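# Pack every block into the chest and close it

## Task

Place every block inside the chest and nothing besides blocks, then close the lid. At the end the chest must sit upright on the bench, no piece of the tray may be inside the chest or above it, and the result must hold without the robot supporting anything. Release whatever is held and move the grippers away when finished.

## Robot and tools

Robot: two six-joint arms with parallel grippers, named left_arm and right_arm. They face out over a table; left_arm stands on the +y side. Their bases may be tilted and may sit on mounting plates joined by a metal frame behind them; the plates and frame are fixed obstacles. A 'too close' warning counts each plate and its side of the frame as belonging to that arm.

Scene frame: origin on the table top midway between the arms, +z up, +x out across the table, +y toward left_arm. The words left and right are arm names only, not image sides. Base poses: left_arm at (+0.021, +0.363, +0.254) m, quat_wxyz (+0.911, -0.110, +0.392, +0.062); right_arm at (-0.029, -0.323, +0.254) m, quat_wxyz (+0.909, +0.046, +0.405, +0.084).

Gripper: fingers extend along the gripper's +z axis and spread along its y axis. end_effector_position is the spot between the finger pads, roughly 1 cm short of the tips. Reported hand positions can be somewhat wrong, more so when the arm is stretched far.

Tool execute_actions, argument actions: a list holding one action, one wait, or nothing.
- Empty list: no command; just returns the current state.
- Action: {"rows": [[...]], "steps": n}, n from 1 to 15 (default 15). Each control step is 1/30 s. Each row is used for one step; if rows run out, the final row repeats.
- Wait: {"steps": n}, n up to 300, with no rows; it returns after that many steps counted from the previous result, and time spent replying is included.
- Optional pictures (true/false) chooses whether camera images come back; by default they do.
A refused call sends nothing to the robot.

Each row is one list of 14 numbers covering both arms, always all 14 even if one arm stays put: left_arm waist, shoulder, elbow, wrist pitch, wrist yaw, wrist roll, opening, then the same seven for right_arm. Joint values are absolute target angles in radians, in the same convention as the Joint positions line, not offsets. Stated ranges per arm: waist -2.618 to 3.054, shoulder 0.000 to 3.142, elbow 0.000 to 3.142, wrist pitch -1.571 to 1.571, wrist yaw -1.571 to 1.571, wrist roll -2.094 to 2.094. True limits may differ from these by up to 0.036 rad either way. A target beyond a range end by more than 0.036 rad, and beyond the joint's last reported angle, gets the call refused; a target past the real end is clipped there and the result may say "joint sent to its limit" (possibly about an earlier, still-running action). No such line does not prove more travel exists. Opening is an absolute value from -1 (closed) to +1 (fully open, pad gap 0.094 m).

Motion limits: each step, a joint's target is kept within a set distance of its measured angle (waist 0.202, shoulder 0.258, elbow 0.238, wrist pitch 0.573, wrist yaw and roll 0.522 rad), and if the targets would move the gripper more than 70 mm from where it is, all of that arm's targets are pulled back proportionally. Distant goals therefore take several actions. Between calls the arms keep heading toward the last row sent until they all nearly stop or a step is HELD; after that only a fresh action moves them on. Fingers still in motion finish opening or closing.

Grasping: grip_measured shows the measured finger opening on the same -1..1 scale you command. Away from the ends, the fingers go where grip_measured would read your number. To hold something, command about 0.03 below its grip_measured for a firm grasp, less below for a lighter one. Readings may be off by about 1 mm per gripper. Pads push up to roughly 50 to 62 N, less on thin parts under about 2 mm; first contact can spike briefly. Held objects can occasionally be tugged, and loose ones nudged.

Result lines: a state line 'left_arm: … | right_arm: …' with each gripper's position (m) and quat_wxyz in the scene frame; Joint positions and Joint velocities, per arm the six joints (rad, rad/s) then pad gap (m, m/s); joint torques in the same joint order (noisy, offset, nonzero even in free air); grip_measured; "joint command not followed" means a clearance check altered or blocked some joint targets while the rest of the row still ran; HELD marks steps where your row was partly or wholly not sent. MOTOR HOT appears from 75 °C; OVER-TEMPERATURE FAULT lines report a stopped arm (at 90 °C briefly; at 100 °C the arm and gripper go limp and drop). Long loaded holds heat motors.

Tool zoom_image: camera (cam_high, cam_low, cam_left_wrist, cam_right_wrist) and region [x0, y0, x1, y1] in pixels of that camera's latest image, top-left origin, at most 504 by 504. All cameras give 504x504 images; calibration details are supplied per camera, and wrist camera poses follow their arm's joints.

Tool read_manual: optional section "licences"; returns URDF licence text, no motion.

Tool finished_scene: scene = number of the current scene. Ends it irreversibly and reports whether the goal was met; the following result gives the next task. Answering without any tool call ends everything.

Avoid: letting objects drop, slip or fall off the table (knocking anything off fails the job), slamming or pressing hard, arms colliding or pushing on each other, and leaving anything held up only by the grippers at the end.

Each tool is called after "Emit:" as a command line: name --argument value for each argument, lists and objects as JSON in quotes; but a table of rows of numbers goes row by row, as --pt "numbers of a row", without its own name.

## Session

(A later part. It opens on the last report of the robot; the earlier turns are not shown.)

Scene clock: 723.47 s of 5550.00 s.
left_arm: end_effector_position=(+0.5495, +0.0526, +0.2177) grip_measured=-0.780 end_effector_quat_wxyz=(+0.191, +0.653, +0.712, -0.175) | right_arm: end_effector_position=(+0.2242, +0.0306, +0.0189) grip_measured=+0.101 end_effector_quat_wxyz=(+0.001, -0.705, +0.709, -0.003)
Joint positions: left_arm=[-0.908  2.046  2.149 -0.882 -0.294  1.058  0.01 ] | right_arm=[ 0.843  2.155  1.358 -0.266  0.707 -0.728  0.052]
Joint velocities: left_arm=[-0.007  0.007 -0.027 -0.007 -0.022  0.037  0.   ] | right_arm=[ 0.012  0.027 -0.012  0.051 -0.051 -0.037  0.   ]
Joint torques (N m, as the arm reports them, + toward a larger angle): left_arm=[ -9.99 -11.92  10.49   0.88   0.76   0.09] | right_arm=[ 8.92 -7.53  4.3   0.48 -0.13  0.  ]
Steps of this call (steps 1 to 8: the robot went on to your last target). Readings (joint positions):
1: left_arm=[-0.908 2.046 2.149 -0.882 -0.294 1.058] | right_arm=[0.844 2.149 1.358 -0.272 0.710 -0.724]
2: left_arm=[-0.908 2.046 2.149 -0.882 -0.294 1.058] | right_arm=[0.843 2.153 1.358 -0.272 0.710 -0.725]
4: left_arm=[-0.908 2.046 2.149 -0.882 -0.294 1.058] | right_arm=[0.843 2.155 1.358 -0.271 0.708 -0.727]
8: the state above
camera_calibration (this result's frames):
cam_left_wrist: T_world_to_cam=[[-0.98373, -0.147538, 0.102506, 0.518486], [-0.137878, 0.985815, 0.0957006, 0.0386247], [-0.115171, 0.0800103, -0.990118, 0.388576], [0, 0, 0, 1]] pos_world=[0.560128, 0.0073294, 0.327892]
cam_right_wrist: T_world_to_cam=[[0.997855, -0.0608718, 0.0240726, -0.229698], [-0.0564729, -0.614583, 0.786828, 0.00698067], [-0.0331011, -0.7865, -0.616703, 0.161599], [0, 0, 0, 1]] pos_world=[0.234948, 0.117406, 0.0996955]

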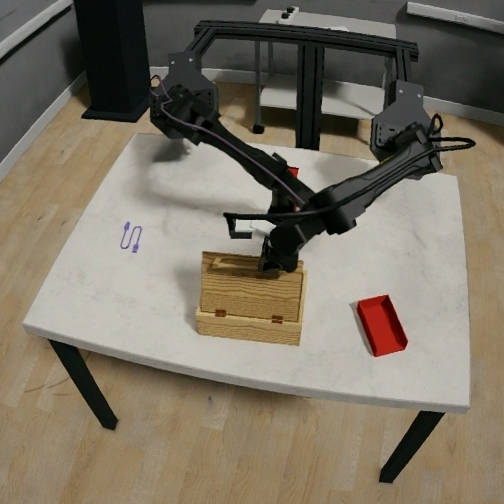

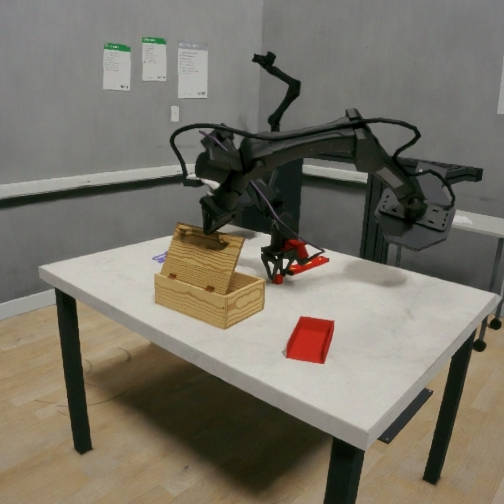

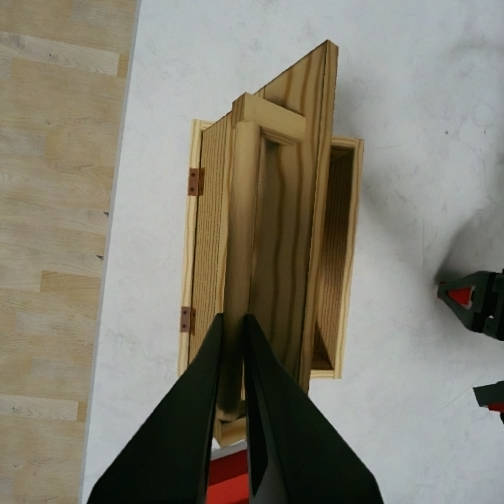

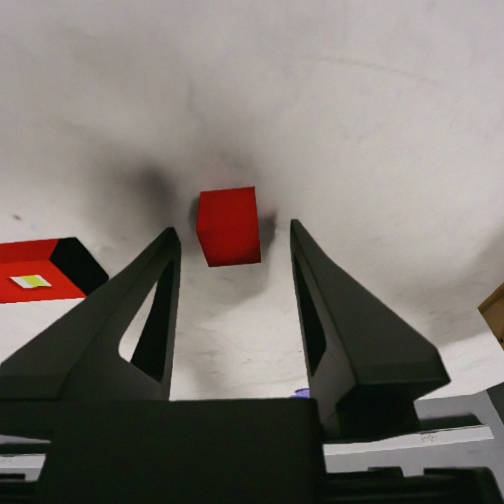

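Emit:
execute_actions --actions '[{"rows":[[-0.928,2.042,2.197,-0.875,-0.257,1.066,-0.79,0.855,2.16,1.374,-0.25,0.685,-0.735,-0.05],[-0.928,2.042,2.197,-0.875,-0.257,1.066,-0.79,0.855,2.16,1.374,-0.25,0.685,-0.735,-0.2],[-0.928,2.042,2.197,-0.875,-0.257,1.066,-0.79,0.855,2.16,1.374,-0.25,0.685,-0.735,-0.3],[-0.928,2.042,2.197,-0.875,-0.257,1.066,-0.79,0.855,2.16,1.374,-0.25,0.685,-0.735,-0.38],[-0.928,2.042,2.197,-0.875,-0.257,1.066,-0.79,0.855,2.16,1.374,-0.25,0.685,-0.735,-0.44],[-0.928,2.042,2.197,-0.875,-0.257,1.066,-0.79,0.855,2.16,1.374,-0.25,0.685,-0.735,-0.48],[-0.928,2.042,2.197,-0.875,-0.257,1.066,-0.79,0.855,2.16,1.374,-0.25,0.685,-0.735,-0.525],[-0.928,2.042,2.197,-0.875,-0.257,1.066,-0.79,0.86,2.15,1.37,-0.25,0.685,-0.735,-0.525],[-0.928,2.042,2.197,-0.875,-0.257,1.066,-0.79,0.87,2.13,1.36,-0.27,0.7,-0.735,-0.525],[-0.928,2.042,2.197,-0.875,-0.257,1.066,-0.79,0.88,2.105,1.345,-0.29,0.72,-0.74,-0.525],[-0.928,2.042,2.197,-0.875,-0.257,1.066,-0.79,0.89,2.075,1.33,-0.31,0.74,-0.76,-0.525],[-0.928,2.042,2.197,-0.875,-0.257,1.066,-0.79,0.9,2.04,1.31,-0.32,0.75,-0.79,-0.525],[-0.928,2.042,2.197,-0.875,-0.257,1.066,-0.79,0.91,2.0,1.29,-0.32,0.76,-0.82,-0.525],[-0.928,2.042,2.197,-0.875,-0.257,1.066,-0.79,0.915,1.96,1.275,-0.31,0.77,-0.86,-0.525],[-0.928,2.042,2.197,-0.875,-0.257,1.066,-0.79,0.915,1.92,1.26,-0.3,0.78,-0.9,-0.525]],"steps":15}]' --pictures false

Emit:
execute_actions --actions '[{"rows":[[-0.928,2.042,2.197,-0.875,-0.257,1.066,-0.79,0.915,1.88,1.255,-0.285,0.79,-0.94,-0.525],[-0.928,2.042,2.197,-0.875,-0.257,1.066,-0.79,0.91,1.84,1.25,-0.27,0.8,-0.98,-0.525],[-0.928,2.042,2.197,-0.875,-0.257,1.066,-0.79,0.9,1.8,1.25,-0.25,0.81,-1.02,-0.525],[-0.928,2.042,2.197,-0.875,-0.257,1.066,-0.79,0.89,1.76,1.25,-0.23,0.82,-1.06,-0.525],[-0.928,2.042,2.197,-0.875,-0.257,1.066,-0.79,0.875,1.72,1.255,-0.21,0.83,-1.1,-0.525],[-0.928,2.042,2.197,-0.875,-0.257,1.066,-0.79,0.86,1.69,1.26,-0.19,0.84,-1.14,-0.525],[-0.928,2.042,2.197,-0.875,-0.257,1.066,-0.79,0.84,1.665,1.27,-0.165,0.85,-1.17,-0.525],[-0.928,2.042,2.197,-0.875,-0.257,1.066,-0.79,0.82,1.65,1.28,-0.14,0.85,-1.2,-0.525],[-0.928,2.042,2.197,-0.875,-0.257,1.066,-0.79,0.8,1.645,1.295,-0.12,0.85,-1.22,-0.525],[-0.928,2.042,2.197,-0.875,-0.257,1.066,-0.79,0.78,1.645,1.31,-0.1,0.85,-1.24,-0.525],[-0.928,2.042,2.197,-0.875,-0.257,1.066,-0.79,0.76,1.65,1.32,-0.08,0.845,-1.25,-0.525],[-0.928,2.042,2.197,-0.875,-0.257,1.066,-0.79,0.745,1.655,1.33,-0.07,0.84,-1.25,-0.525],[-0.928,2.042,2.197,-0.875,-0.257,1.066,-0.79,0.73,1.66,1.34,-0.06,0.835,-1.25,-0.525],[-0.928,2.042,2.197,-0.875,-0.257,1.066,-0.79,0.718,1.67,1.35,-0.06,0.83,-1.25,-0.525],[-0.928,2.042,2.197,-0.875,-0.257,1.066,-0.79,0.708,1.68,1.36,-0.06,0.82,-1.25,-0.525]],"steps":15}]' --pictures false

Emit:
execute_actions --actions '[{"rows":[[-0.928,2.042,2.197,-0.875,-0.257,1.066,-0.79,0.695,1.695,1.375,-0.06,0.81,-1.26,-0.525],[-0.928,2.042,2.197,-0.875,-0.257,1.066,-0.79,0.68,1.72,1.395,-0.055,0.795,-1.27,-0.525],[-0.928,2.042,2.197,-0.875,-0.257,1.066,-0.79,0.665,1.745,1.42,-0.05,0.78,-1.28,-0.525],[-0.928,2.042,2.197,-0.875,-0.257,1.066,-0.79,0.65,1.77,1.445,-0.045,0.765,-1.29,-0.525],[-0.928,2.042,2.197,-0.875,-0.257,1.066,-0.79,0.636,1.795,1.47,-0.04,0.75,-1.3,-0.525],[-0.928,2.042,2.197,-0.875,-0.257,1.066,-0.79,0.622,1.82,1.495,-0.035,0.735,-1.31,-0.525],[-0.928,2.042,2.197,-0.875,-0.257,1.066,-0.79,0.609,1.845,1.52,-0.03,0.72,-1.32,-0.525],[-0.928,2.042,2.197,-0.875,-0.257,1.066,-0.79,0.596,1.87,1.545,-0.025,0.71,-1.33,-0.525],[-0.928,2.042,2.197,-0.875,-0.257,1.066,-0.79,0.584,1.893,1.57,-0.02,0.7,-1.33,-0.525],[-0.928,2.042,2.197,-0.875,-0.257,1.066,-0.79,0.574,1.912,1.594,-0.02,0.695,-1.33,-0.525],[-0.928,2.042,2.197,-0.875,-0.257,1.066,-0.79,0.566,1.928,1.612,-0.02,0.69,-1.33,-0.525],[-0.928,2.042,2.197,-0.875,-0.257,1.066,-0.79,0.56,1.938,1.622,-0.02,0.69,-1.33,-0.525]],"steps":15}]' --pictures false

Emit:
execute_actions --actions '[{"steps":5}]'

Scene clock: 765.87 s of 5550.00 s.
left_arm: end_effector_position=(+0.5495, +0.0526, +0.2177) grip_measured=-0.780 end_effector_quat_wxyz=(+0.191, +0.653, +0.712, -0.175) | right_arm: end_effector_position=(+0.2356, +0.0222, +0.0539) grip_measured=-0.504 end_effector_quat_wxyz=(+0.017, -0.733, +0.680, -0.008)
Joint positions: left_arm=[-0.908  2.046  2.149 -0.882 -0.294  1.058  0.01 ] | right_arm=[ 0.877  2.032  1.286 -0.3    0.736 -0.798  0.023]
Joint velocities: left_arm=[ 0.012 -0.012  0.002 -0.051  0.007  0.066 -0.001] | right_arm=[ 0.252 -1.106 -0.535 -0.198  0.154 -0.681 -0.001]
Joint torques (N m, as the arm reports them, + toward a larger angle): left_arm=[ -9.91 -11.94  10.47   0.89   0.75   0.07] | right_arm=[ 9.73 -9.96  4.03  0.6   0.17 -0.08]
Steps of this call (steps 1 to 30: the robot went on to your last target; steps 31 to 100: nothing new was sent; then 38.57 s passed at rest; steps 101 to 115: all 15 steps of this action). Readings (joint positions):
101: left_arm=[-0.908 2.046 2.149 -0.882 -0.294 1.058] | right_arm=[0.843 2.155 1.358 -0.264 0.706 -0.729]
102: left_arm=[-0.908 2.046 2.149 -0.882 -0.294 1.058] | right_arm=[0.843 2.155 1.358 -0.264 0.705 -0.729]
104: left_arm=[-0.908 2.046 2.149 -0.882 -0.294 1.058] | right_arm=[0.843 2.155 1.358 -0.264 0.703 -0.729]
108: left_arm=[-0.908 2.046 2.149 -0.882 -0.294 1.058] | right_arm=[0.843 2.155 1.358 -0.264 0.702 -0.729]
115: the state above

Scene clock: 766.37 s of 5550.00 s.
left_arm: end_effector_position=(+0.5495, +0.0526, +0.2177) grip_measured=-0.780 end_effector_quat_wxyz=(+0.191, +0.653, +0.712, -0.175) | right_arm: end_effector_position=(+0.4482, -0.0399, +0.1580) grip_measured=-0.504 end_effector_quat_wxyz=(+0.178, -0.669, +0.707, -0.143)
Joint positions: left_arm=[-0.908  2.046  2.149 -0.882 -0.294  1.058  0.01 ] | right_arm=[ 0.718  1.648  1.331 -0.094  0.833 -1.203  0.023]
Joint velocities: left_arm=[ 0.007 -0.007  0.002 -0.007 -0.066 -0.007 -0.001] | right_arm=[-0.379  0.139  0.178  0.168 -0.007 -0.286 -0.001]
Joint torques (N m, as the arm reports them, + toward a larger angle): left_arm=[ -9.99 -11.96  10.44   0.89   0.75   0.07] | right_arm=[ 6.65 -6.01  6.48  0.97 -0.09 -0.02]
Steps of this call (steps 1 to 15: all 15 steps of this action). Readings (joint positions):
1: left_arm=[-0.908 2.046 2.149 -0.882 -0.294 1.058] | right_arm=[0.886 1.991 1.271 -0.302 0.743 -0.824]
2: left_arm=[-0.908 2.046 2.149 -0.882 -0.294 1.058] | right_arm=[0.892 1.949 1.260 -0.303 0.750 -0.854]
4: left_arm=[-0.908 2.046 2.149 -0.882 -0.294 1.058] | right_arm=[0.894 1.863 1.255 -0.293 0.766 -0.918]
8: left_arm=[-0.908 2.046 2.149 -0.882 -0.294 1.058] | right_arm=[0.858 1.699 1.257 -0.224 0.805 -1.057]
15: the state above

Scene clock: 766.87 s of 5550.00 s.
left_arm: end_effector_position=(+0.5495, +0.0526, +0.2177) grip_measured=-0.780 end_effector_quat_wxyz=(+0.191, +0.653, +0.712, -0.175) | right_arm: end_effector_position=(+0.4883, -0.0376, +0.0617) grip_measured=-0.504 end_effector_quat_wxyz=(+0.145, -0.691, +0.691, -0.156)
Joint positions: left_arm=[-0.908  2.046  2.149 -0.882 -0.294  1.058  0.01 ] | right_arm=[ 0.55   1.949  1.585 -0.042  0.72  -1.319  0.023]
Joint velocities: left_arm=[ 0.002  0.022 -0.002 -0.037  0.037 -0.022  0.   ] | right_arm=[-0.076  0.051  0.012 -0.051 -0.081 -0.095  0.   ]
Joint torques (N m, as the arm reports them, + toward a larger angle): left_arm=[ -9.95 -11.95  10.49   0.9    0.74   0.08] | right_arm=[  7.29 -10.64   7.64   1.18  -0.2    0.02]
Steps of this call (steps 1 to 15: all 15 steps of this action). Readings (joint positions):
1: left_arm=[-0.908 2.046 2.149 -0.882 -0.294 1.058] | right_arm=[0.705 1.656 1.339 -0.088 0.833 -1.214]
2: left_arm=[-0.908 2.046 2.149 -0.882 -0.294 1.058] | right_arm=[0.694 1.668 1.351 -0.083 0.831 -1.224]
4: left_arm=[-0.908 2.046 2.149 -0.882 -0.294 1.058] | right_arm=[0.671 1.710 1.388 -0.074 0.818 -1.244]
8: left_arm=[-0.908 2.046 2.149 -0.882 -0.294 1.058] | right_arm=[0.619 1.823 1.481 -0.055 0.773 -1.285]
15: the state above

Scene clock: 767.03 s of 5550.00 s.
left_arm: end_effector_position=(+0.5495, +0.0526, +0.2177) grip_measured=-0.780 end_effector_quat_wxyz=(+0.191, +0.653, +0.712, -0.175) | right_arm: end_effector_position=(+0.4909, -0.0361, +0.0625) grip_measured=-0.504 end_effector_quat_wxyz=(+0.150, -0.691, +0.690, -0.154)
Joint positions: left_arm=[-0.908  2.046  2.149 -0.882 -0.294  1.058  0.01 ] | right_arm=[ 0.549  1.95   1.591 -0.039  0.711 -1.325  0.023]
Joint velocities: left_arm=[-0.002 -0.007  0.002  0.051  0.022 -0.022  0.   ] | right_arm=[-0.007 -0.002  0.046 -0.022  0.022  0.051 -0.001]
Joint torques (N m, as the arm reports them, + toward a larger angle): left_arm=[ -9.96 -11.95  10.57   0.89   0.74   0.08] | right_arm=[  7.15 -10.43   7.19   1.07  -0.12  -0.05]
Steps of this call (steps 1 to 5: the robot went on to your last target). Readings (joint positions):
1: left_arm=[-0.908 2.046 2.149 -0.882 -0.294 1.058] | right_arm=[0.549 1.950 1.585 -0.042 0.718 -1.321]
2: left_arm=[-0.908 2.046 2.149 -0.882 -0.294 1.058] | right_arm=[0.549 1.950 1.585 -0.042 0.716 -1.322]
4: left_arm=[-0.908 2.046 2.149 -0.882 -0.294 1.058] | right_arm=[0.549 1.950 1.589 -0.040 0.711 -1.324]
5: the state above
camera_calibration (this result's frames):
cam_left_wrist: T_world_to_cam=[[-0.98373, -0.147538, 0.102506, 0.518486], [-0.137878, 0.985815, 0.0957006, 0.0386247], [-0.115171, 0.0800103, -0.990118, 0.388576], [0, 0, 0, 1]] pos_world=[0.560128, 0.0073294, 0.327892]
cam_right_wrist: T_world_to_cam=[[0.897871, -0.0529263, 0.437066, -0.477365], [-0.374747, -0.612919, 0.695625, 0.10876], [0.23107, -0.788371, -0.570156, 0.0122874], [0, 0, 0, 1]] pos_world=[0.46653, 0.0510831, 0.13999]

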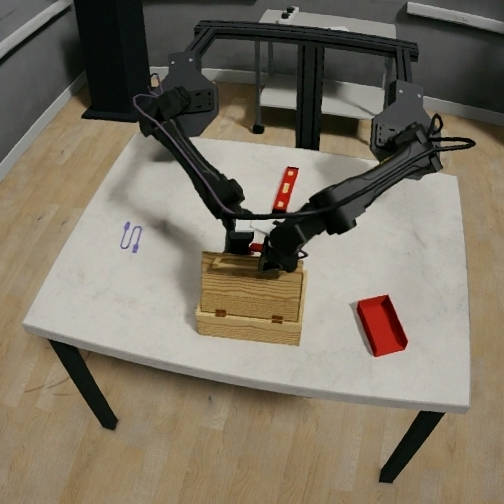

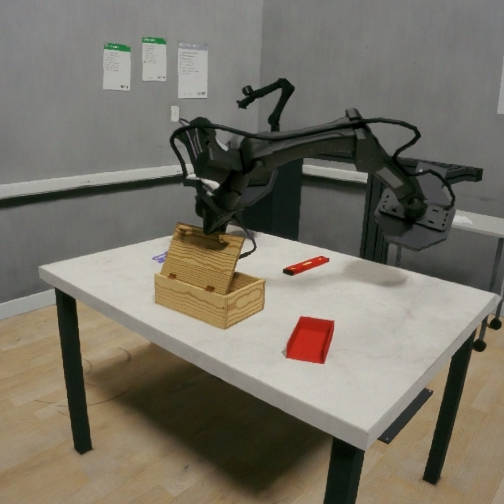

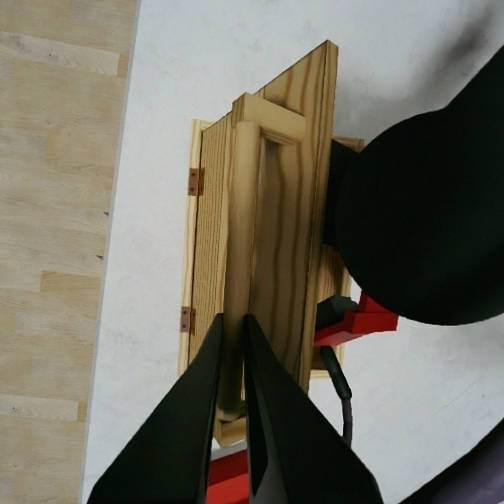

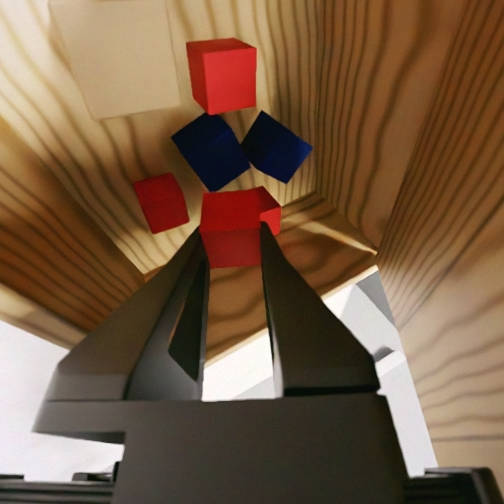

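Emit:
execute_actions --actions '[{"rows":[[-0.928,2.042,2.197,-0.875,-0.257,1.066,-0.79,0.552,1.95,1.63,-0.015,0.685,-1.33,-0.525],[-0.928,2.042,2.197,-0.875,-0.257,1.066,-0.79,0.548,1.962,1.638,-0.015,0.685,-1.33,-0.525],[-0.928,2.042,2.197,-0.875,-0.257,1.066,-0.79,0.548,1.962,1.638,-0.015,0.685,-1.33,-0.525],[-0.928,2.042,2.197,-0.875,-0.257,1.066,-0.79,0.548,1.962,1.638,-0.015,0.685,-1.33,-0.525],[-0.928,2.042,2.197,-0.875,-0.257,1.066,-0.79,0.548,1.962,1.638,-0.015,0.685,-1.33,-0.525],[-0.928,2.042,2.197,-0.875,-0.257,1.066,-0.79,0.548,1.962,1.638,-0.015,0.685,-1.33,-0.48],[-0.928,2.042,2.197,-0.875,-0.257,1.066,-0.79,0.548,1.962,1.638,-0.015,0.685,-1.33,-0.42],[-0.928,2.042,2.197,-0.875,-0.257,1.066,-0.79,0.548,1.962,1.638,-0.015,0.685,-1.33,-0.33]],"steps":12}]' --pictures false

Emit:
execute_actions --actions '[{"rows":[[-0.928,2.042,2.197,-0.875,-0.257,1.066,-0.79,0.57,1.935,1.62,-0.02,0.71,-1.32,-0.33],[-0.928,2.042,2.197,-0.875,-0.257,1.066,-0.79,0.59,1.9,1.59,-0.03,0.73,-1.31,-0.33],[-0.928,2.042,2.197,-0.875,-0.257,1.066,-0.79,0.61,1.865,1.555,-0.04,0.75,-1.3,-0.33],[-0.928,2.042,2.197,-0.875,-0.257,1.066,-0.79,0.63,1.83,1.52,-0.05,0.77,-1.29,-0.33],[-0.928,2.042,2.197,-0.875,-0.257,1.066,-0.79,0.65,1.795,1.485,-0.06,0.79,-1.28,-0.33],[-0.928,2.042,2.197,-0.875,-0.257,1.066,-0.79,0.67,1.76,1.45,-0.07,0.81,-1.27,-0.33],[-0.928,2.042,2.197,-0.875,-0.257,1.066,-0.79,0.69,1.72,1.41,-0.08,0.83,-1.26,-0.33],[-0.928,2.042,2.197,-0.875,-0.257,1.066,-0.79,0.71,1.68,1.36,-0.09,0.84,-1.25,-0.33],[-0.928,2.042,2.197,-0.875,-0.257,1.066,-0.79,0.725,1.64,1.31,-0.1,0.85,-1.25,-0.33],[-0.928,2.042,2.197,-0.875,-0.257,1.066,-0.79,0.74,1.6,1.25,-0.1,0.85,-1.25,-0.33],[-0.928,2.042,2.197,-0.875,-0.257,1.066,-0.79,0.75,1.56,1.19,-0.1,0.85,-1.25,-0.33]],"steps":11}]'

Emit:
execute_actions --actions '[{"rows":[[-0.932,2.03,2.18,-0.865,-0.26,1.062,-0.785,0.75,1.52,1.13,-0.1,0.85,-1.25,-0.33],[-0.936,2.02,2.165,-0.855,-0.265,1.06,-0.78,0.74,1.48,1.07,-0.1,0.85,-1.25,-0.33],[-0.94,2.01,2.15,-0.85,-0.27,1.056,-0.775,0.73,1.44,1.01,-0.1,0.85,-1.25,-0.33],[-0.943,2.002,2.135,-0.84,-0.275,1.054,-0.774,0.71,1.4,0.95,-0.1,0.83,-1.25,-0.33],[-0.945,1.995,2.115,-0.828,-0.28,1.052,-0.774,0.69,1.36,0.89,-0.1,0.81,-1.25,-0.33],[-0.947,1.987,2.095,-0.816,-0.282,1.05,-0.774,0.67,1.32,0.83,-0.1,0.79,-1.25,-0.33],[-0.949,1.979,2.075,-0.804,-0.284,1.05,-0.774,0.65,1.28,0.77,-0.1,0.77,-1.25,-0.33],[-0.951,1.971,2.055,-0.792,-0.286,1.05,-0.774,0.63,1.24,0.71,-0.1,0.75,-1.25,-0.33],[-0.952,1.963,2.035,-0.78,-0.288,1.05,-0.774,0.61,1.2,0.65,-0.1,0.73,-1.25,-0.33],[-0.953,1.955,2.015,-0.768,-0.29,1.05,-0.774,0.59,1.17,0.6,-0.1,0.71,-1.25,-0.33],[-0.954,1.948,1.995,-0.755,-0.29,1.05,-0.774,0.57,1.14,0.55,-0.1,0.7,-1.25,-0.33],[-0.955,1.941,1.975,-0.742,-0.29,1.05,-0.774,0.555,1.12,0.51,-0.1,0.7,-1.25,-0.33],[-0.956,1.934,1.955,-0.729,-0.29,1.05,-0.774,0.55,1.1,0.48,-0.1,0.7,-1.25,-0.33],[-0.957,1.927,1.935,-0.716,-0.29,1.05,-0.774,0.55,1.1,0.46,-0.1,0.7,-1.25,-0.33],[-0.958,1.92,1.915,-0.703,-0.29,1.05,-0.774,0.55,1.1,0.45,-0.1,0.7,-1.25,-0.33]],"steps":15}]' --pictures false

Emit:
execute_actions --actions '[{"rows":[[-0.959,1.914,1.895,-0.69,-0.29,1.05,-0.774,0.55,1.1,0.45,-0.1,0.7,-1.25,-0.33],[-0.96,1.908,1.875,-0.677,-0.29,1.05,-0.774,0.55,1.1,0.45,-0.1,0.7,-1.25,-0.33],[-0.96,1.902,1.855,-0.664,-0.29,1.05,-0.774,0.55,1.1,0.45,-0.1,0.7,-1.25,-0.33],[-0.96,1.896,1.835,-0.651,-0.29,1.05,-0.774,0.55,1.1,0.45,-0.1,0.7,-1.25,-0.33],[-0.96,1.891,1.817,-0.641,-0.29,1.05,-0.774,0.55,1.1,0.45,-0.1,0.7,-1.25,-0.33],[-0.96,1.887,1.803,-0.635,-0.29,1.05,-0.774,0.55,1.1,0.45,-0.1,0.7,-1.25,-0.33]],"steps":14}]'

Scene clock: 820.90 s of 5550.00 s.
left_arm: end_effector_position=(+0.5495, +0.0526, +0.2177) grip_measured=-0.780 end_effector_quat_wxyz=(+0.191, +0.653, +0.712, -0.175) | right_arm: end_effector_position=(+0.4962, -0.0319, +0.0637) grip_measured=-0.332 end_effector_quat_wxyz=(+0.159, -0.688, +0.691, -0.153)
Joint positions: left_arm=[-0.908  2.046  2.149 -0.882 -0.294  1.058  0.01 ] | right_arm=[ 0.549  1.959  1.609 -0.03   0.701 -1.328  0.031]
Joint velocities: left_arm=[-0.007 -0.012  0.012  0.066  0.022 -0.11   0.001] | right_arm=[ 0.002  0.002 -0.012  0.022 -0.022 -0.037 -0.001]
Joint torques (N m, as the arm reports them, + toward a larger angle): left_arm=[ -9.99 -11.95  10.53   0.9    0.75   0.06] | right_arm=[ 5.91 -9.36  7.2   1.14 -0.16 -0.06]
Steps of this call (steps 1 to 30: the robot went on to your last target; steps 31 to 100: nothing new was sent; then 50.13 s passed at rest; steps 101 to 112: all 12 steps of this action). Readings (joint positions):
101: left_arm=[-0.908 2.046 2.149 -0.882 -0.294 1.058] | right_arm=[0.549 1.950 1.594 -0.034 0.705 -1.328]
102: left_arm=[-0.908 2.046 2.149 -0.882 -0.294 1.058] | right_arm=[0.549 1.951 1.597 -0.034 0.705 -1.328]
104: left_arm=[-0.908 2.046 2.149 -0.882 -0.294 1.058] | right_arm=[0.549 1.957 1.606 -0.032 0.703 -1.328]
108: left_arm=[-0.908 2.046 2.149 -0.882 -0.294 1.058] | right_arm=[0.549 1.959 1.609 -0.030 0.702 -1.328]
112: the state above

Scene clock: 821.27 s of 5550.00 s.
left_arm: end_effector_position=(+0.5495, +0.0526, +0.2177) grip_measured=-0.780 end_effector_quat_wxyz=(+0.191, +0.653, +0.712, -0.175) | right_arm: end_effector_position=(+0.4412, -0.0362, +0.1542) grip_measured=-0.331 end_effector_quat_wxyz=(+0.180, -0.697, +0.680, -0.138)
Joint positions: left_arm=[-0.908  2.046  2.149 -0.882 -0.294  1.058  0.01 ] | right_arm=[ 0.718  1.644  1.3   -0.065  0.806 -1.277  0.031]
Joint velocities: left_arm=[ 0.012 -0.017 -0.002 -0.081 -0.007  0.037 -0.   ] | right_arm=[ 0.564 -1.394 -1.458 -0.11   0.183  0.095 -0.001]
Joint torques (N m, as the arm reports them, + toward a larger angle): left_arm=[ -9.96 -11.95  10.52   0.89   0.74   0.09] | right_arm=[ 4.87 -7.78  3.45  0.64  0.26  0.1 ]
Steps of this call (steps 1 to 11: all 11 steps of this action). Readings (joint positions):
1: left_arm=[-0.908 2.046 2.149 -0.882 -0.294 1.058] | right_arm=[0.549 1.959 1.609 -0.030 0.702 -1.328]
2: left_arm=[-0.908 2.046 2.149 -0.882 -0.294 1.058] | right_arm=[0.550 1.956 1.607 -0.030 0.706 -1.327]
4: left_arm=[-0.908 2.046 2.149 -0.882 -0.294 1.058] | right_arm=[0.564 1.925 1.572 -0.032 0.724 -1.319]
8: left_arm=[-0.908 2.046 2.149 -0.882 -0.294 1.058] | right_arm=[0.645 1.783 1.435 -0.057 0.779 -1.293]
11: the state above
camera_calibration (this result's frames):
cam_left_wrist: T_world_to_cam=[[-0.98373, -0.147538, 0.102506, 0.518486], [-0.137878, 0.985815, 0.0957006, 0.0386247], [-0.115171, 0.0800103, -0.990118, 0.388576], [0, 0, 0, 1]] pos_world=[0.560128, 0.0073294, 0.327892]
cam_right_wrist: T_world_to_cam=[[0.890726, -0.0468471, 0.452121, -0.471835], [-0.36528, -0.665743, 0.650659, 0.0271227], [0.270515, -0.744709, -0.610107, 0.0662145], [0, 0, 0, 1]] pos_world=[0.412271, 0.0452632, 0.236077]

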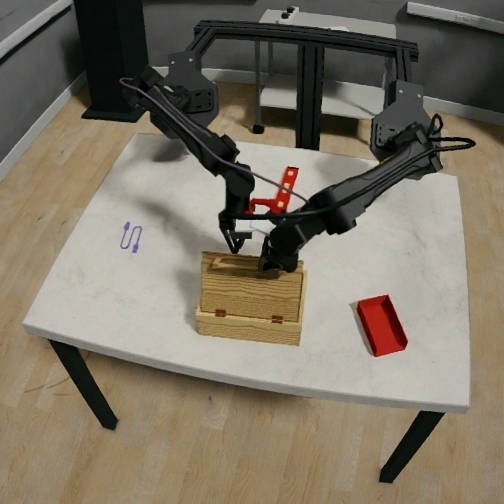

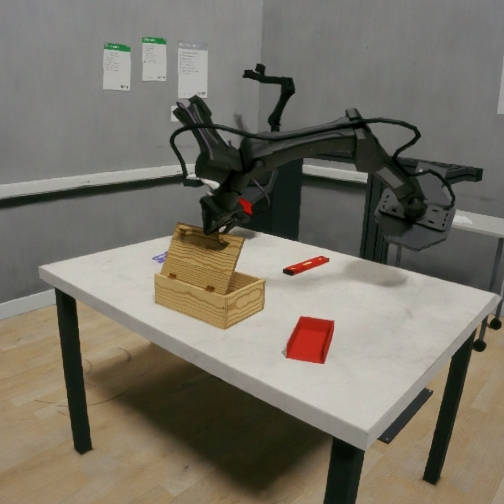

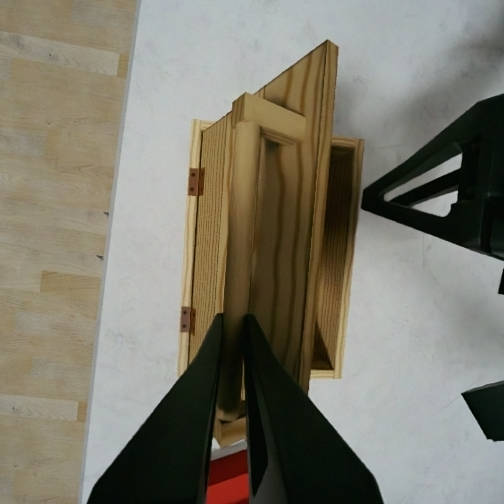

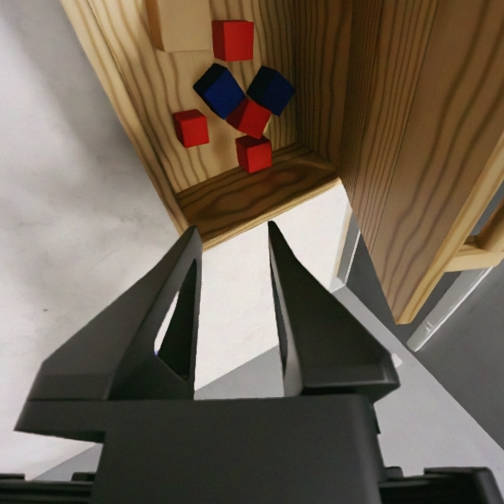

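Scene clock: 821.77 s of 5550.00 s.
left_arm: end_effector_position=(+0.5349, +0.0534, +0.2136) grip_measured=-0.771 end_effector_quat_wxyz=(+0.199, +0.650, +0.714, -0.169) | right_arm: end_effector_position=(+0.2554, -0.2191, +0.1183) grip_measured=-0.331 end_effector_quat_wxyz=(+0.016, -0.753, +0.648, -0.115)
Joint positions: left_arm=[-0.917  1.968  1.967 -0.758 -0.307  1.058  0.011] | right_arm=[ 0.553  1.126  0.48  -0.107  0.743 -1.26   0.031]
Joint velocities: left_arm=[-0.032 -0.237 -0.554  0.462 -0.007 -0.022 -0.001] | right_arm=[-0.061 -0.198 -0.672 -0.168 -0.081 -0.051  0.   ]
Joint torques (N m, as the arm reports them, + toward a larger angle): left_arm=[-11.43 -14.18   4.78   0.77   0.56  -0.08] | right_arm=[ 1.71 -4.68  4.7   0.8  -0.12  0.11]
Steps of this call (steps 1 to 15: all 15 steps of this action). Readings (joint positions):
1: left_arm=[-0.908 2.046 2.149 -0.882 -0.294 1.058] | right_arm=[0.734 1.597 1.247 -0.066 0.811 -1.273]
2: left_arm=[-0.908 2.046 2.149 -0.882 -0.294 1.058] | right_arm=[0.742 1.550 1.192 -0.066 0.815 -1.271]
4: left_arm=[-0.908 2.046 2.149 -0.882 -0.294 1.058] | right_arm=[0.736 1.465 1.074 -0.067 0.821 -1.267]
8: left_arm=[-0.909 2.025 2.100 -0.850 -0.296 1.058] | right_arm=[0.665 1.319 0.824 -0.076 0.803 -1.262]
15: the state above

Scene clock: 822.23 s of 5550.00 s.
left_arm: end_effector_position=(+0.5143, +0.0515, +0.2055) grip_measured=-0.771 end_effector_quat_wxyz=(+0.199, +0.653, +0.711, -0.171) | right_arm: end_effector_position=(+0.2408, -0.2206, +0.1141) grip_measured=-0.331 end_effector_quat_wxyz=(-0.009, +0.760, -0.642, +0.098)
Joint positions: left_arm=[-0.926  1.92   1.821 -0.666 -0.309  1.058  0.011] | right_arm=[ 0.553  1.122  0.449 -0.112  0.716 -1.259  0.031]
Joint velocities: left_arm=[ 0.002 -0.022  0.007  0.051 -0.022  0.037 -0.001] | right_arm=[-0.002 -0.007 -0.012 -0.007  0.037 -0.051 -0.   ]
Joint torques (N m, as the arm reports them, + toward a larger angle): left_arm=[-10.79 -13.57   4.6    1.1    0.55  -0.07] | right_arm=[ 1.26 -5.16  3.53  0.58 -0.08  0.1 ]
Steps of this call (steps 1 to 14: all 14 steps of this action). Readings (joint positions):
1: left_arm=[-0.918 1.960 1.947 -0.744 -0.308 1.058] | right_arm=[0.553 1.122 0.462 -0.112 0.738 -1.260]
2: left_arm=[-0.919 1.953 1.928 -0.730 -0.308 1.058] | right_arm=[0.553 1.122 0.453 -0.116 0.733 -1.260]
4: left_arm=[-0.921 1.939 1.889 -0.703 -0.309 1.058] | right_arm=[0.553 1.122 0.449 -0.118 0.726 -1.260]
8: left_arm=[-0.925 1.922 1.830 -0.670 -0.309 1.058] | right_arm=[0.553 1.122 0.449 -0.113 0.719 -1.259]
14: the state above
camera_calibration (this result's frames):
cam_left_wrist: T_world_to_cam=[[-0.985193, -0.148503, 0.0856837, 0.48924], [-0.141002, 0.986106, 0.0878297, 0.0391545], [-0.0975362, 0.0744476, -0.992444, 0.364155], [0, 0, 0, 1]] pos_world=[0.523035, 0.00693288, 0.316044]
cam_right_wrist: T_world_to_cam=[[0.978444, 0.122663, 0.166137, -0.234898], [-0.0783882, -0.52368, 0.848301, -0.203056], [0.191057, -0.843038, -0.502776, -0.0561361], [0, 0, 0, 1]] pos_world=[0.224643, -0.124848, 0.183054]

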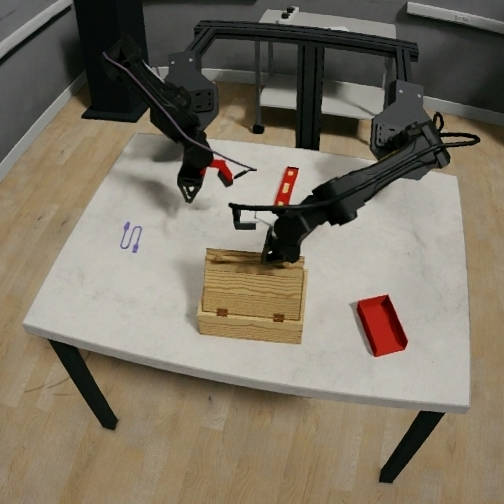

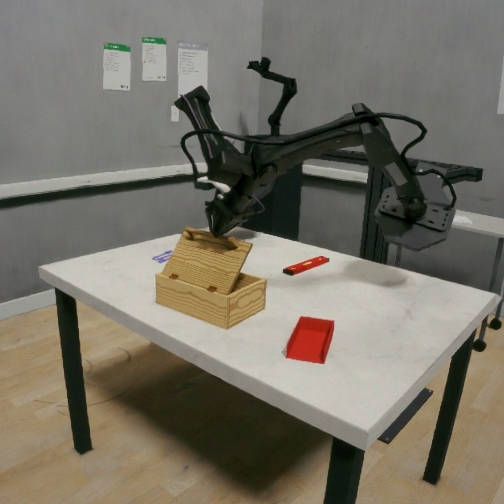

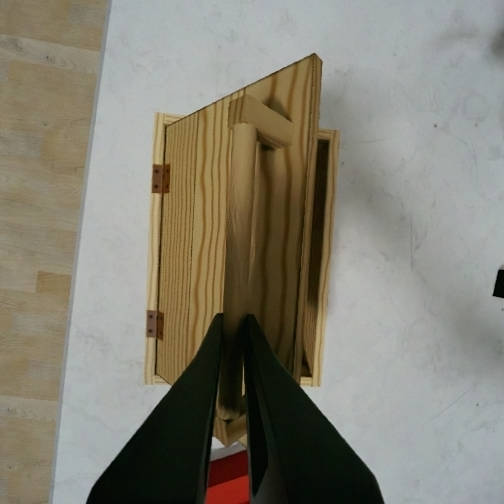

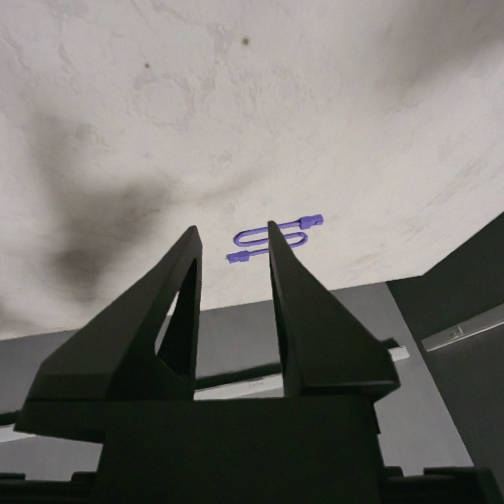

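Emit:
execute_actions --actions '[{"rows":[[-0.955,1.887,1.79,-0.63,-0.285,1.055,-0.78,0.55,1.1,0.45,-0.1,0.7,-1.25,-0.33],[-0.95,1.887,1.77,-0.62,-0.28,1.055,-0.78,0.55,1.1,0.45,-0.1,0.7,-1.25,-0.33],[-0.945,1.885,1.75,-0.605,-0.275,1.055,-0.78,0.55,1.1,0.45,-0.1,0.7,-1.25,-0.33],[-0.942,1.882,1.73,-0.59,-0.272,1.055,-0.78,0.55,1.1,0.45,-0.1,0.7,-1.25,-0.33],[-0.94,1.879,1.71,-0.574,-0.27,1.057,-0.783,0.55,1.1,0.45,-0.1,0.7,-1.25,-0.33],[-0.939,1.876,1.69,-0.558,-0.269,1.058,-0.783,0.55,1.1,0.45,-0.1,0.7,-1.25,-0.33],[-0.938,1.873,1.67,-0.541,-0.268,1.059,-0.783,0.55,1.1,0.45,-0.1,0.7,-1.25,-0.33],[-0.937,1.871,1.65,-0.524,-0.267,1.06,-0.786,0.55,1.1,0.45,-0.1,0.7,-1.25,-0.33],[-0.935,1.869,1.63,-0.506,-0.266,1.061,-0.786,0.55,1.1,0.45,-0.1,0.7,-1.25,-0.33],[-0.933,1.867,1.611,-0.488,-0.264,1.062,-0.786,0.55,1.1,0.45,-0.1,0.7,-1.25,-0.33],[-0.931,1.866,1.592,-0.47,-0.262,1.064,-0.786,0.55,1.1,0.45,-0.1,0.7,-1.25,-0.33],[-0.929,1.87,1.574,-0.452,-0.26,1.066,-0.786,0.55,1.1,0.45,-0.1,0.7,-1.25,-0.33],[-0.926,1.878,1.556,-0.433,-0.258,1.068,-0.786,0.55,1.1,0.45,-0.1,0.7,-1.25,-0.33],[-0.923,1.886,1.539,-0.414,-0.256,1.07,-0.786,0.55,1.1,0.45,-0.1,0.7,-1.25,-0.33],[-0.92,1.894,1.523,-0.395,-0.254,1.072,-0.786,0.55,1.1,0.45,-0.1,0.7,-1.25,-0.33]],"steps":15}]' --pictures false

Emit:
execute_actions --actions '[{"rows":[[-0.917,1.9,1.511,-0.38,-0.251,1.074,-0.786,0.55,1.1,0.45,-0.1,0.7,-1.25,-0.33],[-0.914,1.902,1.5,-0.366,-0.248,1.077,-0.786,0.55,1.1,0.45,-0.1,0.7,-1.25,-0.33],[-0.91,1.905,1.49,-0.352,-0.245,1.08,-0.786,0.55,1.1,0.45,-0.1,0.7,-1.25,-0.33],[-0.906,1.908,1.48,-0.339,-0.242,1.083,-0.786,0.55,1.1,0.45,-0.1,0.7,-1.25,-0.33],[-0.902,1.911,1.471,-0.326,-0.239,1.086,-0.786,0.55,1.1,0.45,-0.1,0.7,-1.25,-0.33],[-0.898,1.915,1.463,-0.313,-0.236,1.089,-0.786,0.55,1.1,0.45,-0.1,0.7,-1.25,-0.33],[-0.894,1.919,1.455,-0.301,-0.233,1.092,-0.786,0.55,1.1,0.45,-0.1,0.7,-1.25,-0.33],[-0.89,1.923,1.448,-0.289,-0.23,1.095,-0.786,0.55,1.1,0.45,-0.1,0.7,-1.25,-0.33],[-0.886,1.928,1.441,-0.278,-0.227,1.098,-0.786,0.55,1.1,0.45,-0.1,0.7,-1.25,-0.33],[-0.882,1.932,1.435,-0.268,-0.225,1.1,-0.786,0.55,1.1,0.45,-0.1,0.7,-1.25,-0.33],[-0.878,1.936,1.43,-0.259,-0.223,1.102,-0.786,0.55,1.1,0.45,-0.1,0.7,-1.25,-0.33],[-0.875,1.94,1.426,-0.251,-0.221,1.103,-0.786,0.55,1.1,0.45,-0.1,0.7,-1.25,-0.33],[-0.872,1.943,1.423,-0.245,-0.22,1.104,-0.786,0.55,1.1,0.45,-0.1,0.7,-1.25,-0.33]],"steps":15}]' --pictures false

Emit:
execute_actions --actions '[{"steps":6}]'

Emit:
zoom_image --camera "cam_low" --region '[140, 220, 290, 340]'

Scene clock: 853.10 s of 5550.00 s.
left_arm: end_effector_position=(+0.4668, +0.0477, +0.1646) grip_measured=-0.783 end_effector_quat_wxyz=(+0.182, +0.660, +0.708, -0.176) | right_arm: end_effector_position=(+0.2407, -0.2204, +0.1141) grip_measured=-0.331 end_effector_quat_wxyz=(-0.009, +0.760, -0.642, +0.098)
Joint positions: left_arm=[-0.913  1.894  1.568 -0.475 -0.298  1.061  0.01 ] | right_arm=[ 0.553  1.122  0.449 -0.112  0.715 -1.258  0.031]
Joint velocities: left_arm=[ 0.095 -0.007 -0.476  0.462  0.037 -0.037 -0.001] | right_arm=[-0.002 -0.002 -0.017  0.051 -0.022 -0.007 -0.   ]
Joint torques (N m, as the arm reports them, + toward a larger angle): left_arm=[ -8.64 -10.09   4.34   0.85   0.71   0.06] | right_arm=[ 1.36 -5.08  3.36  0.55 -0.08  0.09]
Steps of this call (steps 1 to 15: the robot went on to your last target; steps 16 to 90: nothing new was sent; then 27.37 s passed at rest; steps 91 to 105: all 15 steps of this action). Readings (joint positions):
91: left_arm=[-0.926 1.919 1.821 -0.663 -0.310 1.058] | right_arm=[0.553 1.122 0.449 -0.112 0.715 -1.258]
92: left_arm=[-0.926 1.917 1.815 -0.658 -0.310 1.058] | right_arm=[0.553 1.122 0.449 -0.112 0.715 -1.258]
94: left_arm=[-0.926 1.909 1.787 -0.637 -0.309 1.058] | right_arm=[0.553 1.122 0.449 -0.112 0.715 -1.258]
98: left_arm=[-0.926 1.895 1.708 -0.590 -0.304 1.058] | right_arm=[0.553 1.122 0.449 -0.112 0.715 -1.258]
105: the state above

Scene clock: 853.60 s of 5550.00 s.
left_arm: end_effector_position=(+0.4487, +0.0439, +0.1234) grip_measured=-0.784 end_effector_quat_wxyz=(+0.190, +0.654, +0.710, -0.180) | right_arm: end_effector_position=(+0.2408, -0.2204, +0.1141) grip_measured=-0.331 end_effector_quat_wxyz=(-0.009, +0.760, -0.642, +0.098)
Joint positions: left_arm=[-0.865  1.933  1.445 -0.289 -0.252  1.092  0.01 ] | right_arm=[ 0.553  1.122  0.449 -0.112  0.715 -1.258  0.031]
Joint velocities: left_arm=[ 0.056  0.095 -0.081  0.212  0.022  0.022  0.   ] | right_arm=[ 0.007 -0.002 -0.012 -0.022 -0.022  0.037 -0.001]
Joint torques (N m, as the arm reports them, + toward a larger angle): left_arm=[-8.62 -9.96  3.71  1.07  0.67  0.06] | right_arm=[ 1.36 -5.14  3.55  0.58 -0.1   0.06]
Steps of this call (steps 1 to 15: all 15 steps of this action). Readings (joint positions):
1: left_arm=[-0.910 1.894 1.553 -0.458 -0.296 1.062] | right_arm=[0.553 1.122 0.449 -0.112 0.715 -1.258]
2: left_arm=[-0.908 1.894 1.539 -0.445 -0.292 1.063] | right_arm=[0.553 1.122 0.449 -0.112 0.715 -1.258]
4: left_arm=[-0.904 1.894 1.515 -0.418 -0.284 1.068] | right_arm=[0.553 1.122 0.449 -0.112 0.715 -1.258]
8: left_arm=[-0.893 1.901 1.483 -0.363 -0.269 1.077] | right_arm=[0.553 1.122 0.449 -0.112 0.715 -1.258]
15: the state above

Scene clock: 853.80 s of 5550.00 s.
left_arm: end_effector_position=(+0.4492, +0.0425, +0.1225) grip_measured=-0.784 end_effector_quat_wxyz=(+0.193, +0.654, +0.709, -0.181) | right_arm: end_effector_position=(+0.2408, -0.2204, +0.1141) grip_measured=-0.331 end_effector_quat_wxyz=(-0.009, +0.760, -0.642, +0.098)
Joint positions: left_arm=[-0.863  1.936  1.443 -0.277 -0.247  1.095  0.01 ] | right_arm=[ 0.553  1.122  0.449 -0.112  0.715 -1.258  0.031]
Joint velocities: left_arm=[-0.017 -0.012 -0.012  0.051  0.066 -0.007 -0.   ] | right_arm=[ 0.002  0.007  0.002  0.037 -0.007  0.022  0.   ]
Joint torques (N m, as the arm reports them, + toward a larger angle): left_arm=[-8.39 -9.68  3.55  1.12  0.63  0.05] | right_arm=[ 1.35 -5.14  3.38  0.58 -0.08  0.08]
Steps of this call (steps 1 to 6: the robot went on to your last target). Readings (joint positions):
1: left_arm=[-0.863 1.936 1.443 -0.283 -0.251 1.093] | right_arm=[0.553 1.122 0.449 -0.112 0.715 -1.258]
2: left_arm=[-0.863 1.936 1.443 -0.279 -0.251 1.094] | right_arm=[0.553 1.122 0.449 -0.112 0.715 -1.258]
4: left_arm=[-0.863 1.936 1.443 -0.277 -0.248 1.095] | right_arm=[0.553 1.122 0.449 -0.112 0.715 -1.258]
6: the state above
camera_calibration (this result's frames):
cam_left_wrist: T_world_to_cam=[[-0.984531, -0.138407, 0.107434, 0.42743], [-0.129902, 0.988087, 0.0825256, 0.0417621], [-0.117576, 0.0672932, -0.990781, 0.285177], [0, 0, 0, 1]] pos_world=[0.459773, -0.00129558, 0.233182]
cam_right_wrist: T_world_to_cam=[[0.978536, 0.122001, 0.166082, -0.235059], [-0.0784533, -0.524692, 0.847669, -0.203056], [0.190559, -0.842504, -0.503859, -0.0556032], [0, 0, 0, 1]] pos_world=[0.224679, -0.12471, 0.183147]

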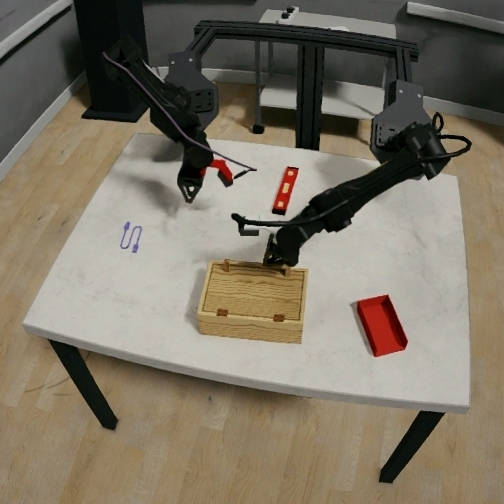

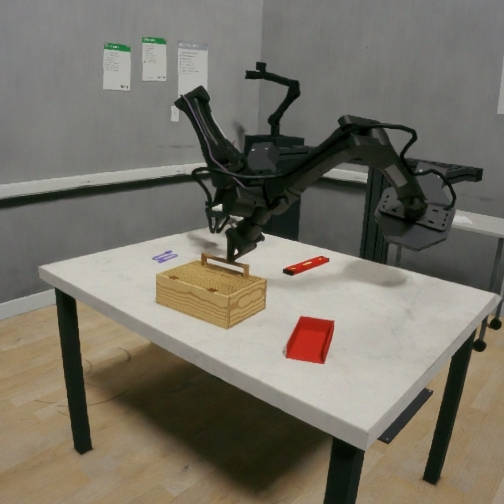

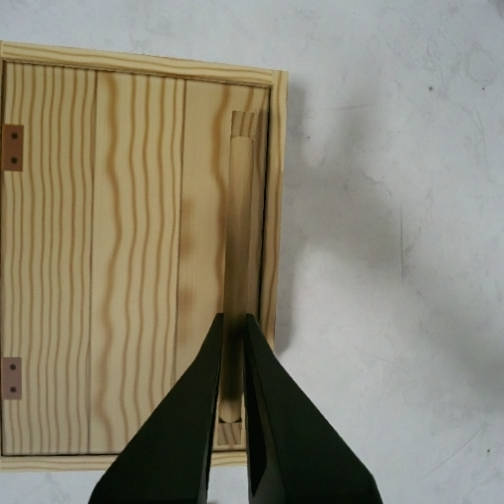

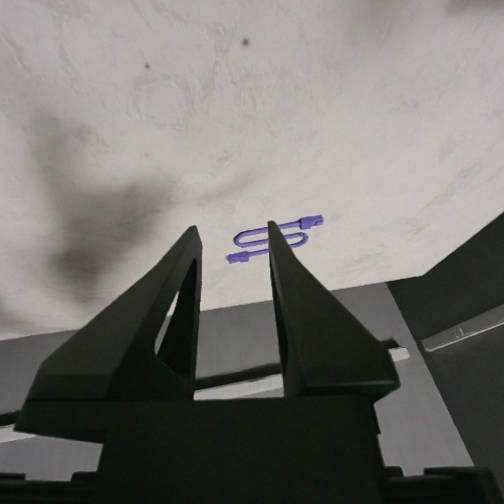

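Region (140, 220, 290, 340) of cam_low's 504x504 image, scaled by 3.360, with more detail than that image has; it fills the top 403 rows of this view, and the rest is white.

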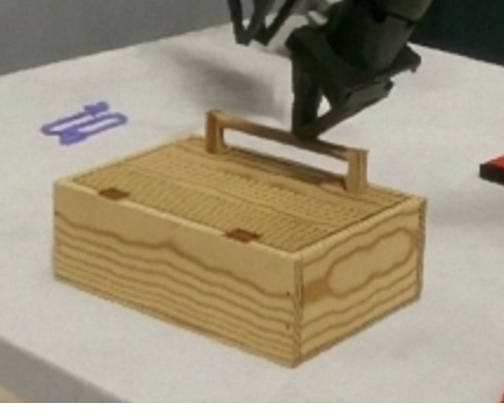

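Emit:
execute_actions --actions '[{"rows":[[-0.872,1.943,1.423,-0.245,-0.22,1.104,-0.6,0.55,1.1,0.45,-0.1,0.7,-1.25,-0.33],[-0.872,1.943,1.423,-0.245,-0.22,1.104,-0.4,0.55,1.1,0.45,-0.1,0.7,-1.25,-0.33],[-0.872,1.943,1.423,-0.245,-0.22,1.104,-0.2,0.55,1.1,0.45,-0.1,0.7,-1.25,-0.33],[-0.872,1.943,1.423,-0.245,-0.22,1.104,-0.2,0.55,1.1,0.45,-0.1,0.7,-1.25,-0.33],[-0.872,1.943,1.423,-0.245,-0.22,1.104,-0.2,0.55,1.1,0.45,-0.1,0.7,-1.25,-0.33],[-0.872,1.91,1.423,-0.26,-0.22,1.104,-0.2,0.55,1.1,0.45,-0.1,0.7,-1.25,-0.33],[-0.872,1.88,1.423,-0.28,-0.22,1.104,-0.2,0.55,1.1,0.45,-0.1,0.7,-1.25,-0.33],[-0.872,1.85,1.423,-0.3,-0.22,1.104,-0.2,0.55,1.1,0.45,-0.1,0.7,-1.25,-0.33],[-0.872,1.82,1.423,-0.32,-0.22,1.104,-0.2,0.55,1.1,0.45,-0.1,0.7,-1.25,-0.33],[-0.872,1.78,1.423,-0.34,-0.22,1.104,-0.2,0.55,1.1,0.45,-0.1,0.7,-1.25,-0.33],[-0.872,1.74,1.41,-0.36,-0.22,1.104,-0.2,0.55,1.1,0.45,-0.1,0.7,-1.25,-0.33],[-0.872,1.70,1.4,-0.38,-0.22,1.104,-0.2,0.55,1.1,0.45,-0.1,0.7,-1.25,-0.33],[-0.872,1.65,1.38,-0.4,-0.22,1.104,-0.2,0.55,1.1,0.45,-0.1,0.7,-1.25,-0.33]],"steps":15}]' --pictures false

Emit:
execute_actions --actions '[{"rows":[[-0.83,1.6,1.33,-0.4,-0.22,1.104,-0.2,0.55,1.1,0.45,-0.1,0.7,-1.25,-0.33],[-0.79,1.55,1.28,-0.4,-0.22,1.104,-0.2,0.55,1.1,0.45,-0.1,0.7,-1.25,-0.33],[-0.75,1.5,1.23,-0.4,-0.22,1.104,-0.2,0.55,1.1,0.45,-0.1,0.7,-1.25,-0.33],[-0.7,1.45,1.18,-0.4,-0.22,1.104,-0.2,0.55,1.1,0.45,-0.1,0.7,-1.25,-0.33],[-0.65,1.4,1.13,-0.4,-0.22,1.104,-0.2,0.55,1.1,0.45,-0.1,0.7,-1.25,-0.33],[-0.6,1.35,1.08,-0.4,-0.22,1.104,-0.2,0.55,1.1,0.45,-0.1,0.7,-1.25,-0.33],[-0.55,1.3,1.03,-0.4,-0.22,1.104,-0.2,0.55,1.1,0.45,-0.1,0.7,-1.25,-0.33],[-0.5,1.25,0.98,-0.4,-0.22,1.104,-0.2,0.55,1.1,0.45,-0.1,0.7,-1.25,-0.33],[-0.45,1.2,0.93,-0.4,-0.22,1.104,-0.2,0.55,1.1,0.45,-0.1,0.7,-1.25,-0.33],[-0.4,1.15,0.88,-0.4,-0.22,1.104,-0.2,0.55,1.1,0.45,-0.1,0.7,-1.25,-0.33],[-0.35,1.1,0.83,-0.4,-0.22,1.104,-0.2,0.55,1.1,0.45,-0.1,0.7,-1.25,-0.33]],"steps":15}]' --pictures false

Emit:
execute_actions --actions '[{"steps":10}]'

Scene clock: 889.50 s of 5550.00 s.
left_arm: end_effector_position=(+0.4844, +0.0876, +0.1893) grip_measured=-0.202 end_effector_quat_wxyz=(+0.236, +0.632, +0.718, -0.168) | right_arm: end_effector_position=(+0.2408, -0.2204, +0.1141) grip_measured=-0.331 end_effector_quat_wxyz=(-0.009, +0.760, -0.642, +0.098)
Joint positions: left_arm=[-0.863  1.704  1.399 -0.364 -0.244  1.098  0.038] | right_arm=[ 0.553  1.122  0.449 -0.112  0.715 -1.258  0.031]
Joint velocities: left_arm=[-0.007 -1.023  0.007 -0.183 -0.051  0.081  0.   ] | right_arm=[-0.007 -0.002  0.007 -0.037  0.022  0.051 -0.002]
Joint torques (N m, as the arm reports them, + toward a larger angle): left_arm=[-6.98 -8.79  4.25  0.68  0.6   0.06] | right_arm=[ 1.25 -5.1   3.47  0.58 -0.08  0.07]
Steps of this call (steps 1 to 30: the robot went on to your last target; steps 31 to 100: nothing new was sent; then 31.87 s passed at rest; steps 101 to 115: all 15 steps of this action). Readings (joint positions):
101: left_arm=[-0.863 1.936 1.443 -0.274 -0.244 1.097] | right_arm=[0.553 1.122 0.449 -0.112 0.715 -1.258]
102: left_arm=[-0.863 1.936 1.443 -0.271 -0.244 1.097] | right_arm=[0.553 1.122 0.449 -0.112 0.715 -1.258]
104: left_arm=[-0.863 1.936 1.443 -0.267 -0.244 1.097] | right_arm=[0.553 1.122 0.449 -0.112 0.715 -1.258]
108: left_arm=[-0.863 1.928 1.442 -0.273 -0.244 1.097] | right_arm=[0.553 1.122 0.449 -0.112 0.715 -1.258]
115: the state above

Scene clock: 890.00 s of 5550.00 s.
left_arm: end_effector_position=(+0.4022, +0.3496, +0.1450) grip_measured=-0.202 end_effector_quat_wxyz=(+0.087, +0.522, +0.848, -0.037) | right_arm: end_effector_position=(+0.2408, -0.2204, +0.1141) grip_measured=-0.331 end_effector_quat_wxyz=(-0.009, +0.760, -0.642, +0.098)
Joint positions: left_arm=[-0.339  1.121  0.841 -0.41  -0.245  1.098  0.038] | right_arm=[ 0.553  1.122  0.449 -0.112  0.715 -1.258  0.031]
Joint velocities: left_arm=[-0.022 -0.017 -0.042 -0.11   0.125 -0.007  0.001] | right_arm=[-0.002 -0.002 -0.017 -0.081  0.007 -0.037  0.   ]
Joint torques (N m, as the arm reports them, + toward a larger angle): left_arm=[-2.54 -9.29  4.92  0.83  0.33  0.05] | right_arm=[ 1.29 -5.15  3.47  0.58 -0.1   0.05]
Steps of this call (steps 1 to 15: all 15 steps of this action). Readings (joint positions):
1: left_arm=[-0.859 1.668 1.394 -0.361 -0.241 1.098] | right_arm=[0.553 1.122 0.449 -0.112 0.715 -1.258]
2: left_arm=[-0.849 1.628 1.377 -0.356 -0.237 1.098] | right_arm=[0.553 1.122 0.449 -0.112 0.715 -1.258]
4: left_arm=[-0.794 1.536 1.303 -0.349 -0.229 1.098] | right_arm=[0.553 1.122 0.449 -0.112 0.715 -1.258]
8: left_arm=[-0.586 1.358 1.105 -0.355 -0.230 1.098] | right_arm=[0.553 1.122 0.449 -0.112 0.715 -1.258]
15: the state above

Scene clock: 890.33 s of 5550.00 s.
left_arm: end_effector_position=(+0.4022, +0.3490, +0.1451) grip_measured=-0.202 end_effector_quat_wxyz=(+0.088, +0.522, +0.848, -0.038) | right_arm: end_effector_position=(+0.2408, -0.2204, +0.1141) grip_measured=-0.331 end_effector_quat_wxyz=(-0.009, +0.760, -0.642, +0.098)
Joint positions: left_arm=[-0.339  1.121  0.841 -0.41  -0.242  1.098  0.038] | right_arm=[ 0.553  1.122  0.449 -0.112  0.715 -1.258  0.031]
Joint velocities: left_arm=[-0.002 -0.032 -0.012  0.037  0.007 -0.022  0.   ] | right_arm=[ 0.012  0.017  0.002 -0.037 -0.022 -0.051 -0.001]
Joint torques (N m, as the arm reports them, + toward a larger angle): left_arm=[-2.54 -9.39  4.73  0.74  0.38  0.05] | right_arm=[ 1.29 -5.14  3.48  0.61 -0.1   0.07]
Steps of this call (steps 1 to 10: the robot went on to your last target). Readings (joint positions):
1: left_arm=[-0.339 1.121 0.841 -0.411 -0.243 1.098] | right_arm=[0.553 1.122 0.449 -0.112 0.715 -1.258]
2: left_arm=[-0.339 1.121 0.841 -0.410 -0.243 1.098] | right_arm=[0.553 1.122 0.449 -0.112 0.715 -1.258]
4: left_arm=[-0.339 1.121 0.841 -0.410 -0.242 1.098] | right_arm=[0.553 1.122 0.449 -0.112 0.715 -1.258]
8: left_arm=[-0.339 1.121 0.841 -0.410 -0.242 1.098] | right_arm=[0.553 1.122 0.449 -0.112 0.715 -1.258]
10: the state above
camera_calibration (this result's frames):
cam_left_wrist: T_world_to_cam=[[-0.845544, -0.531554, 0.0500622, 0.510829], [-0.466686, 0.781378, 0.414309, -0.109581], [-0.259345, 0.326953, -0.908758, 0.235955], [0, 0, 0, 1]] pos_world=[0.441982, 0.280011, 0.234253]
cam_right_wrist: T_world_to_cam=[[0.978536, 0.122001, 0.166082, -0.235059], [-0.0784533, -0.524692, 0.847669, -0.203056], [0.190559, -0.842504, -0.503859, -0.0556032], [0, 0, 0, 1]] pos_world=[0.224679, -0.12471, 0.183147]

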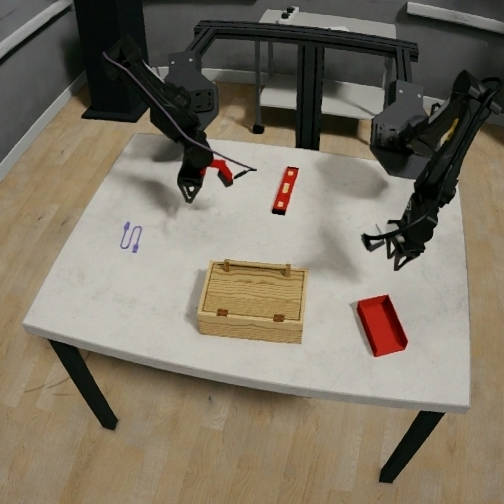

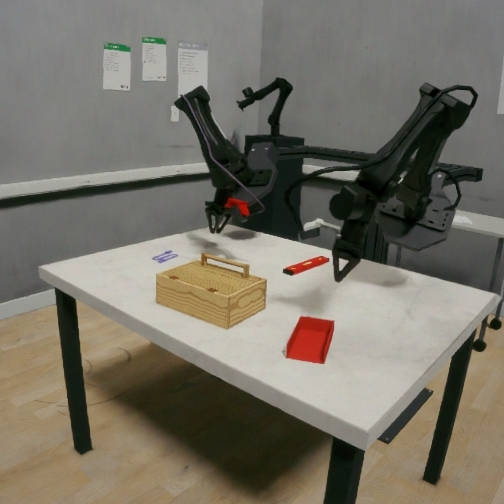

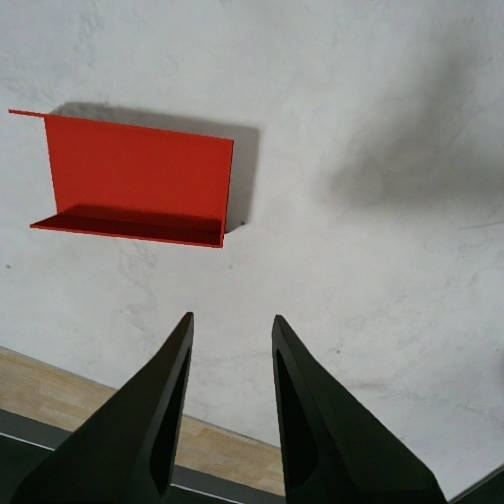

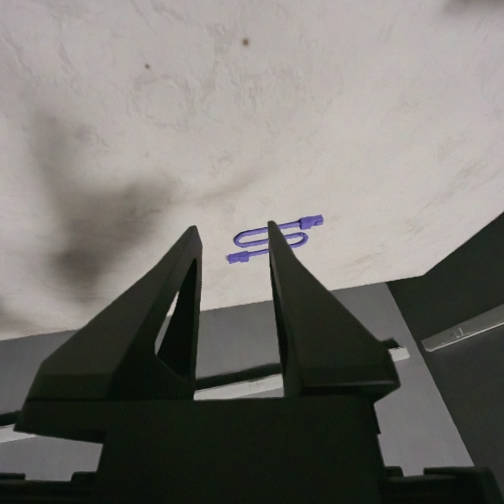

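Emit:
finished_scene --scene 1

The scene is finished: the task was done.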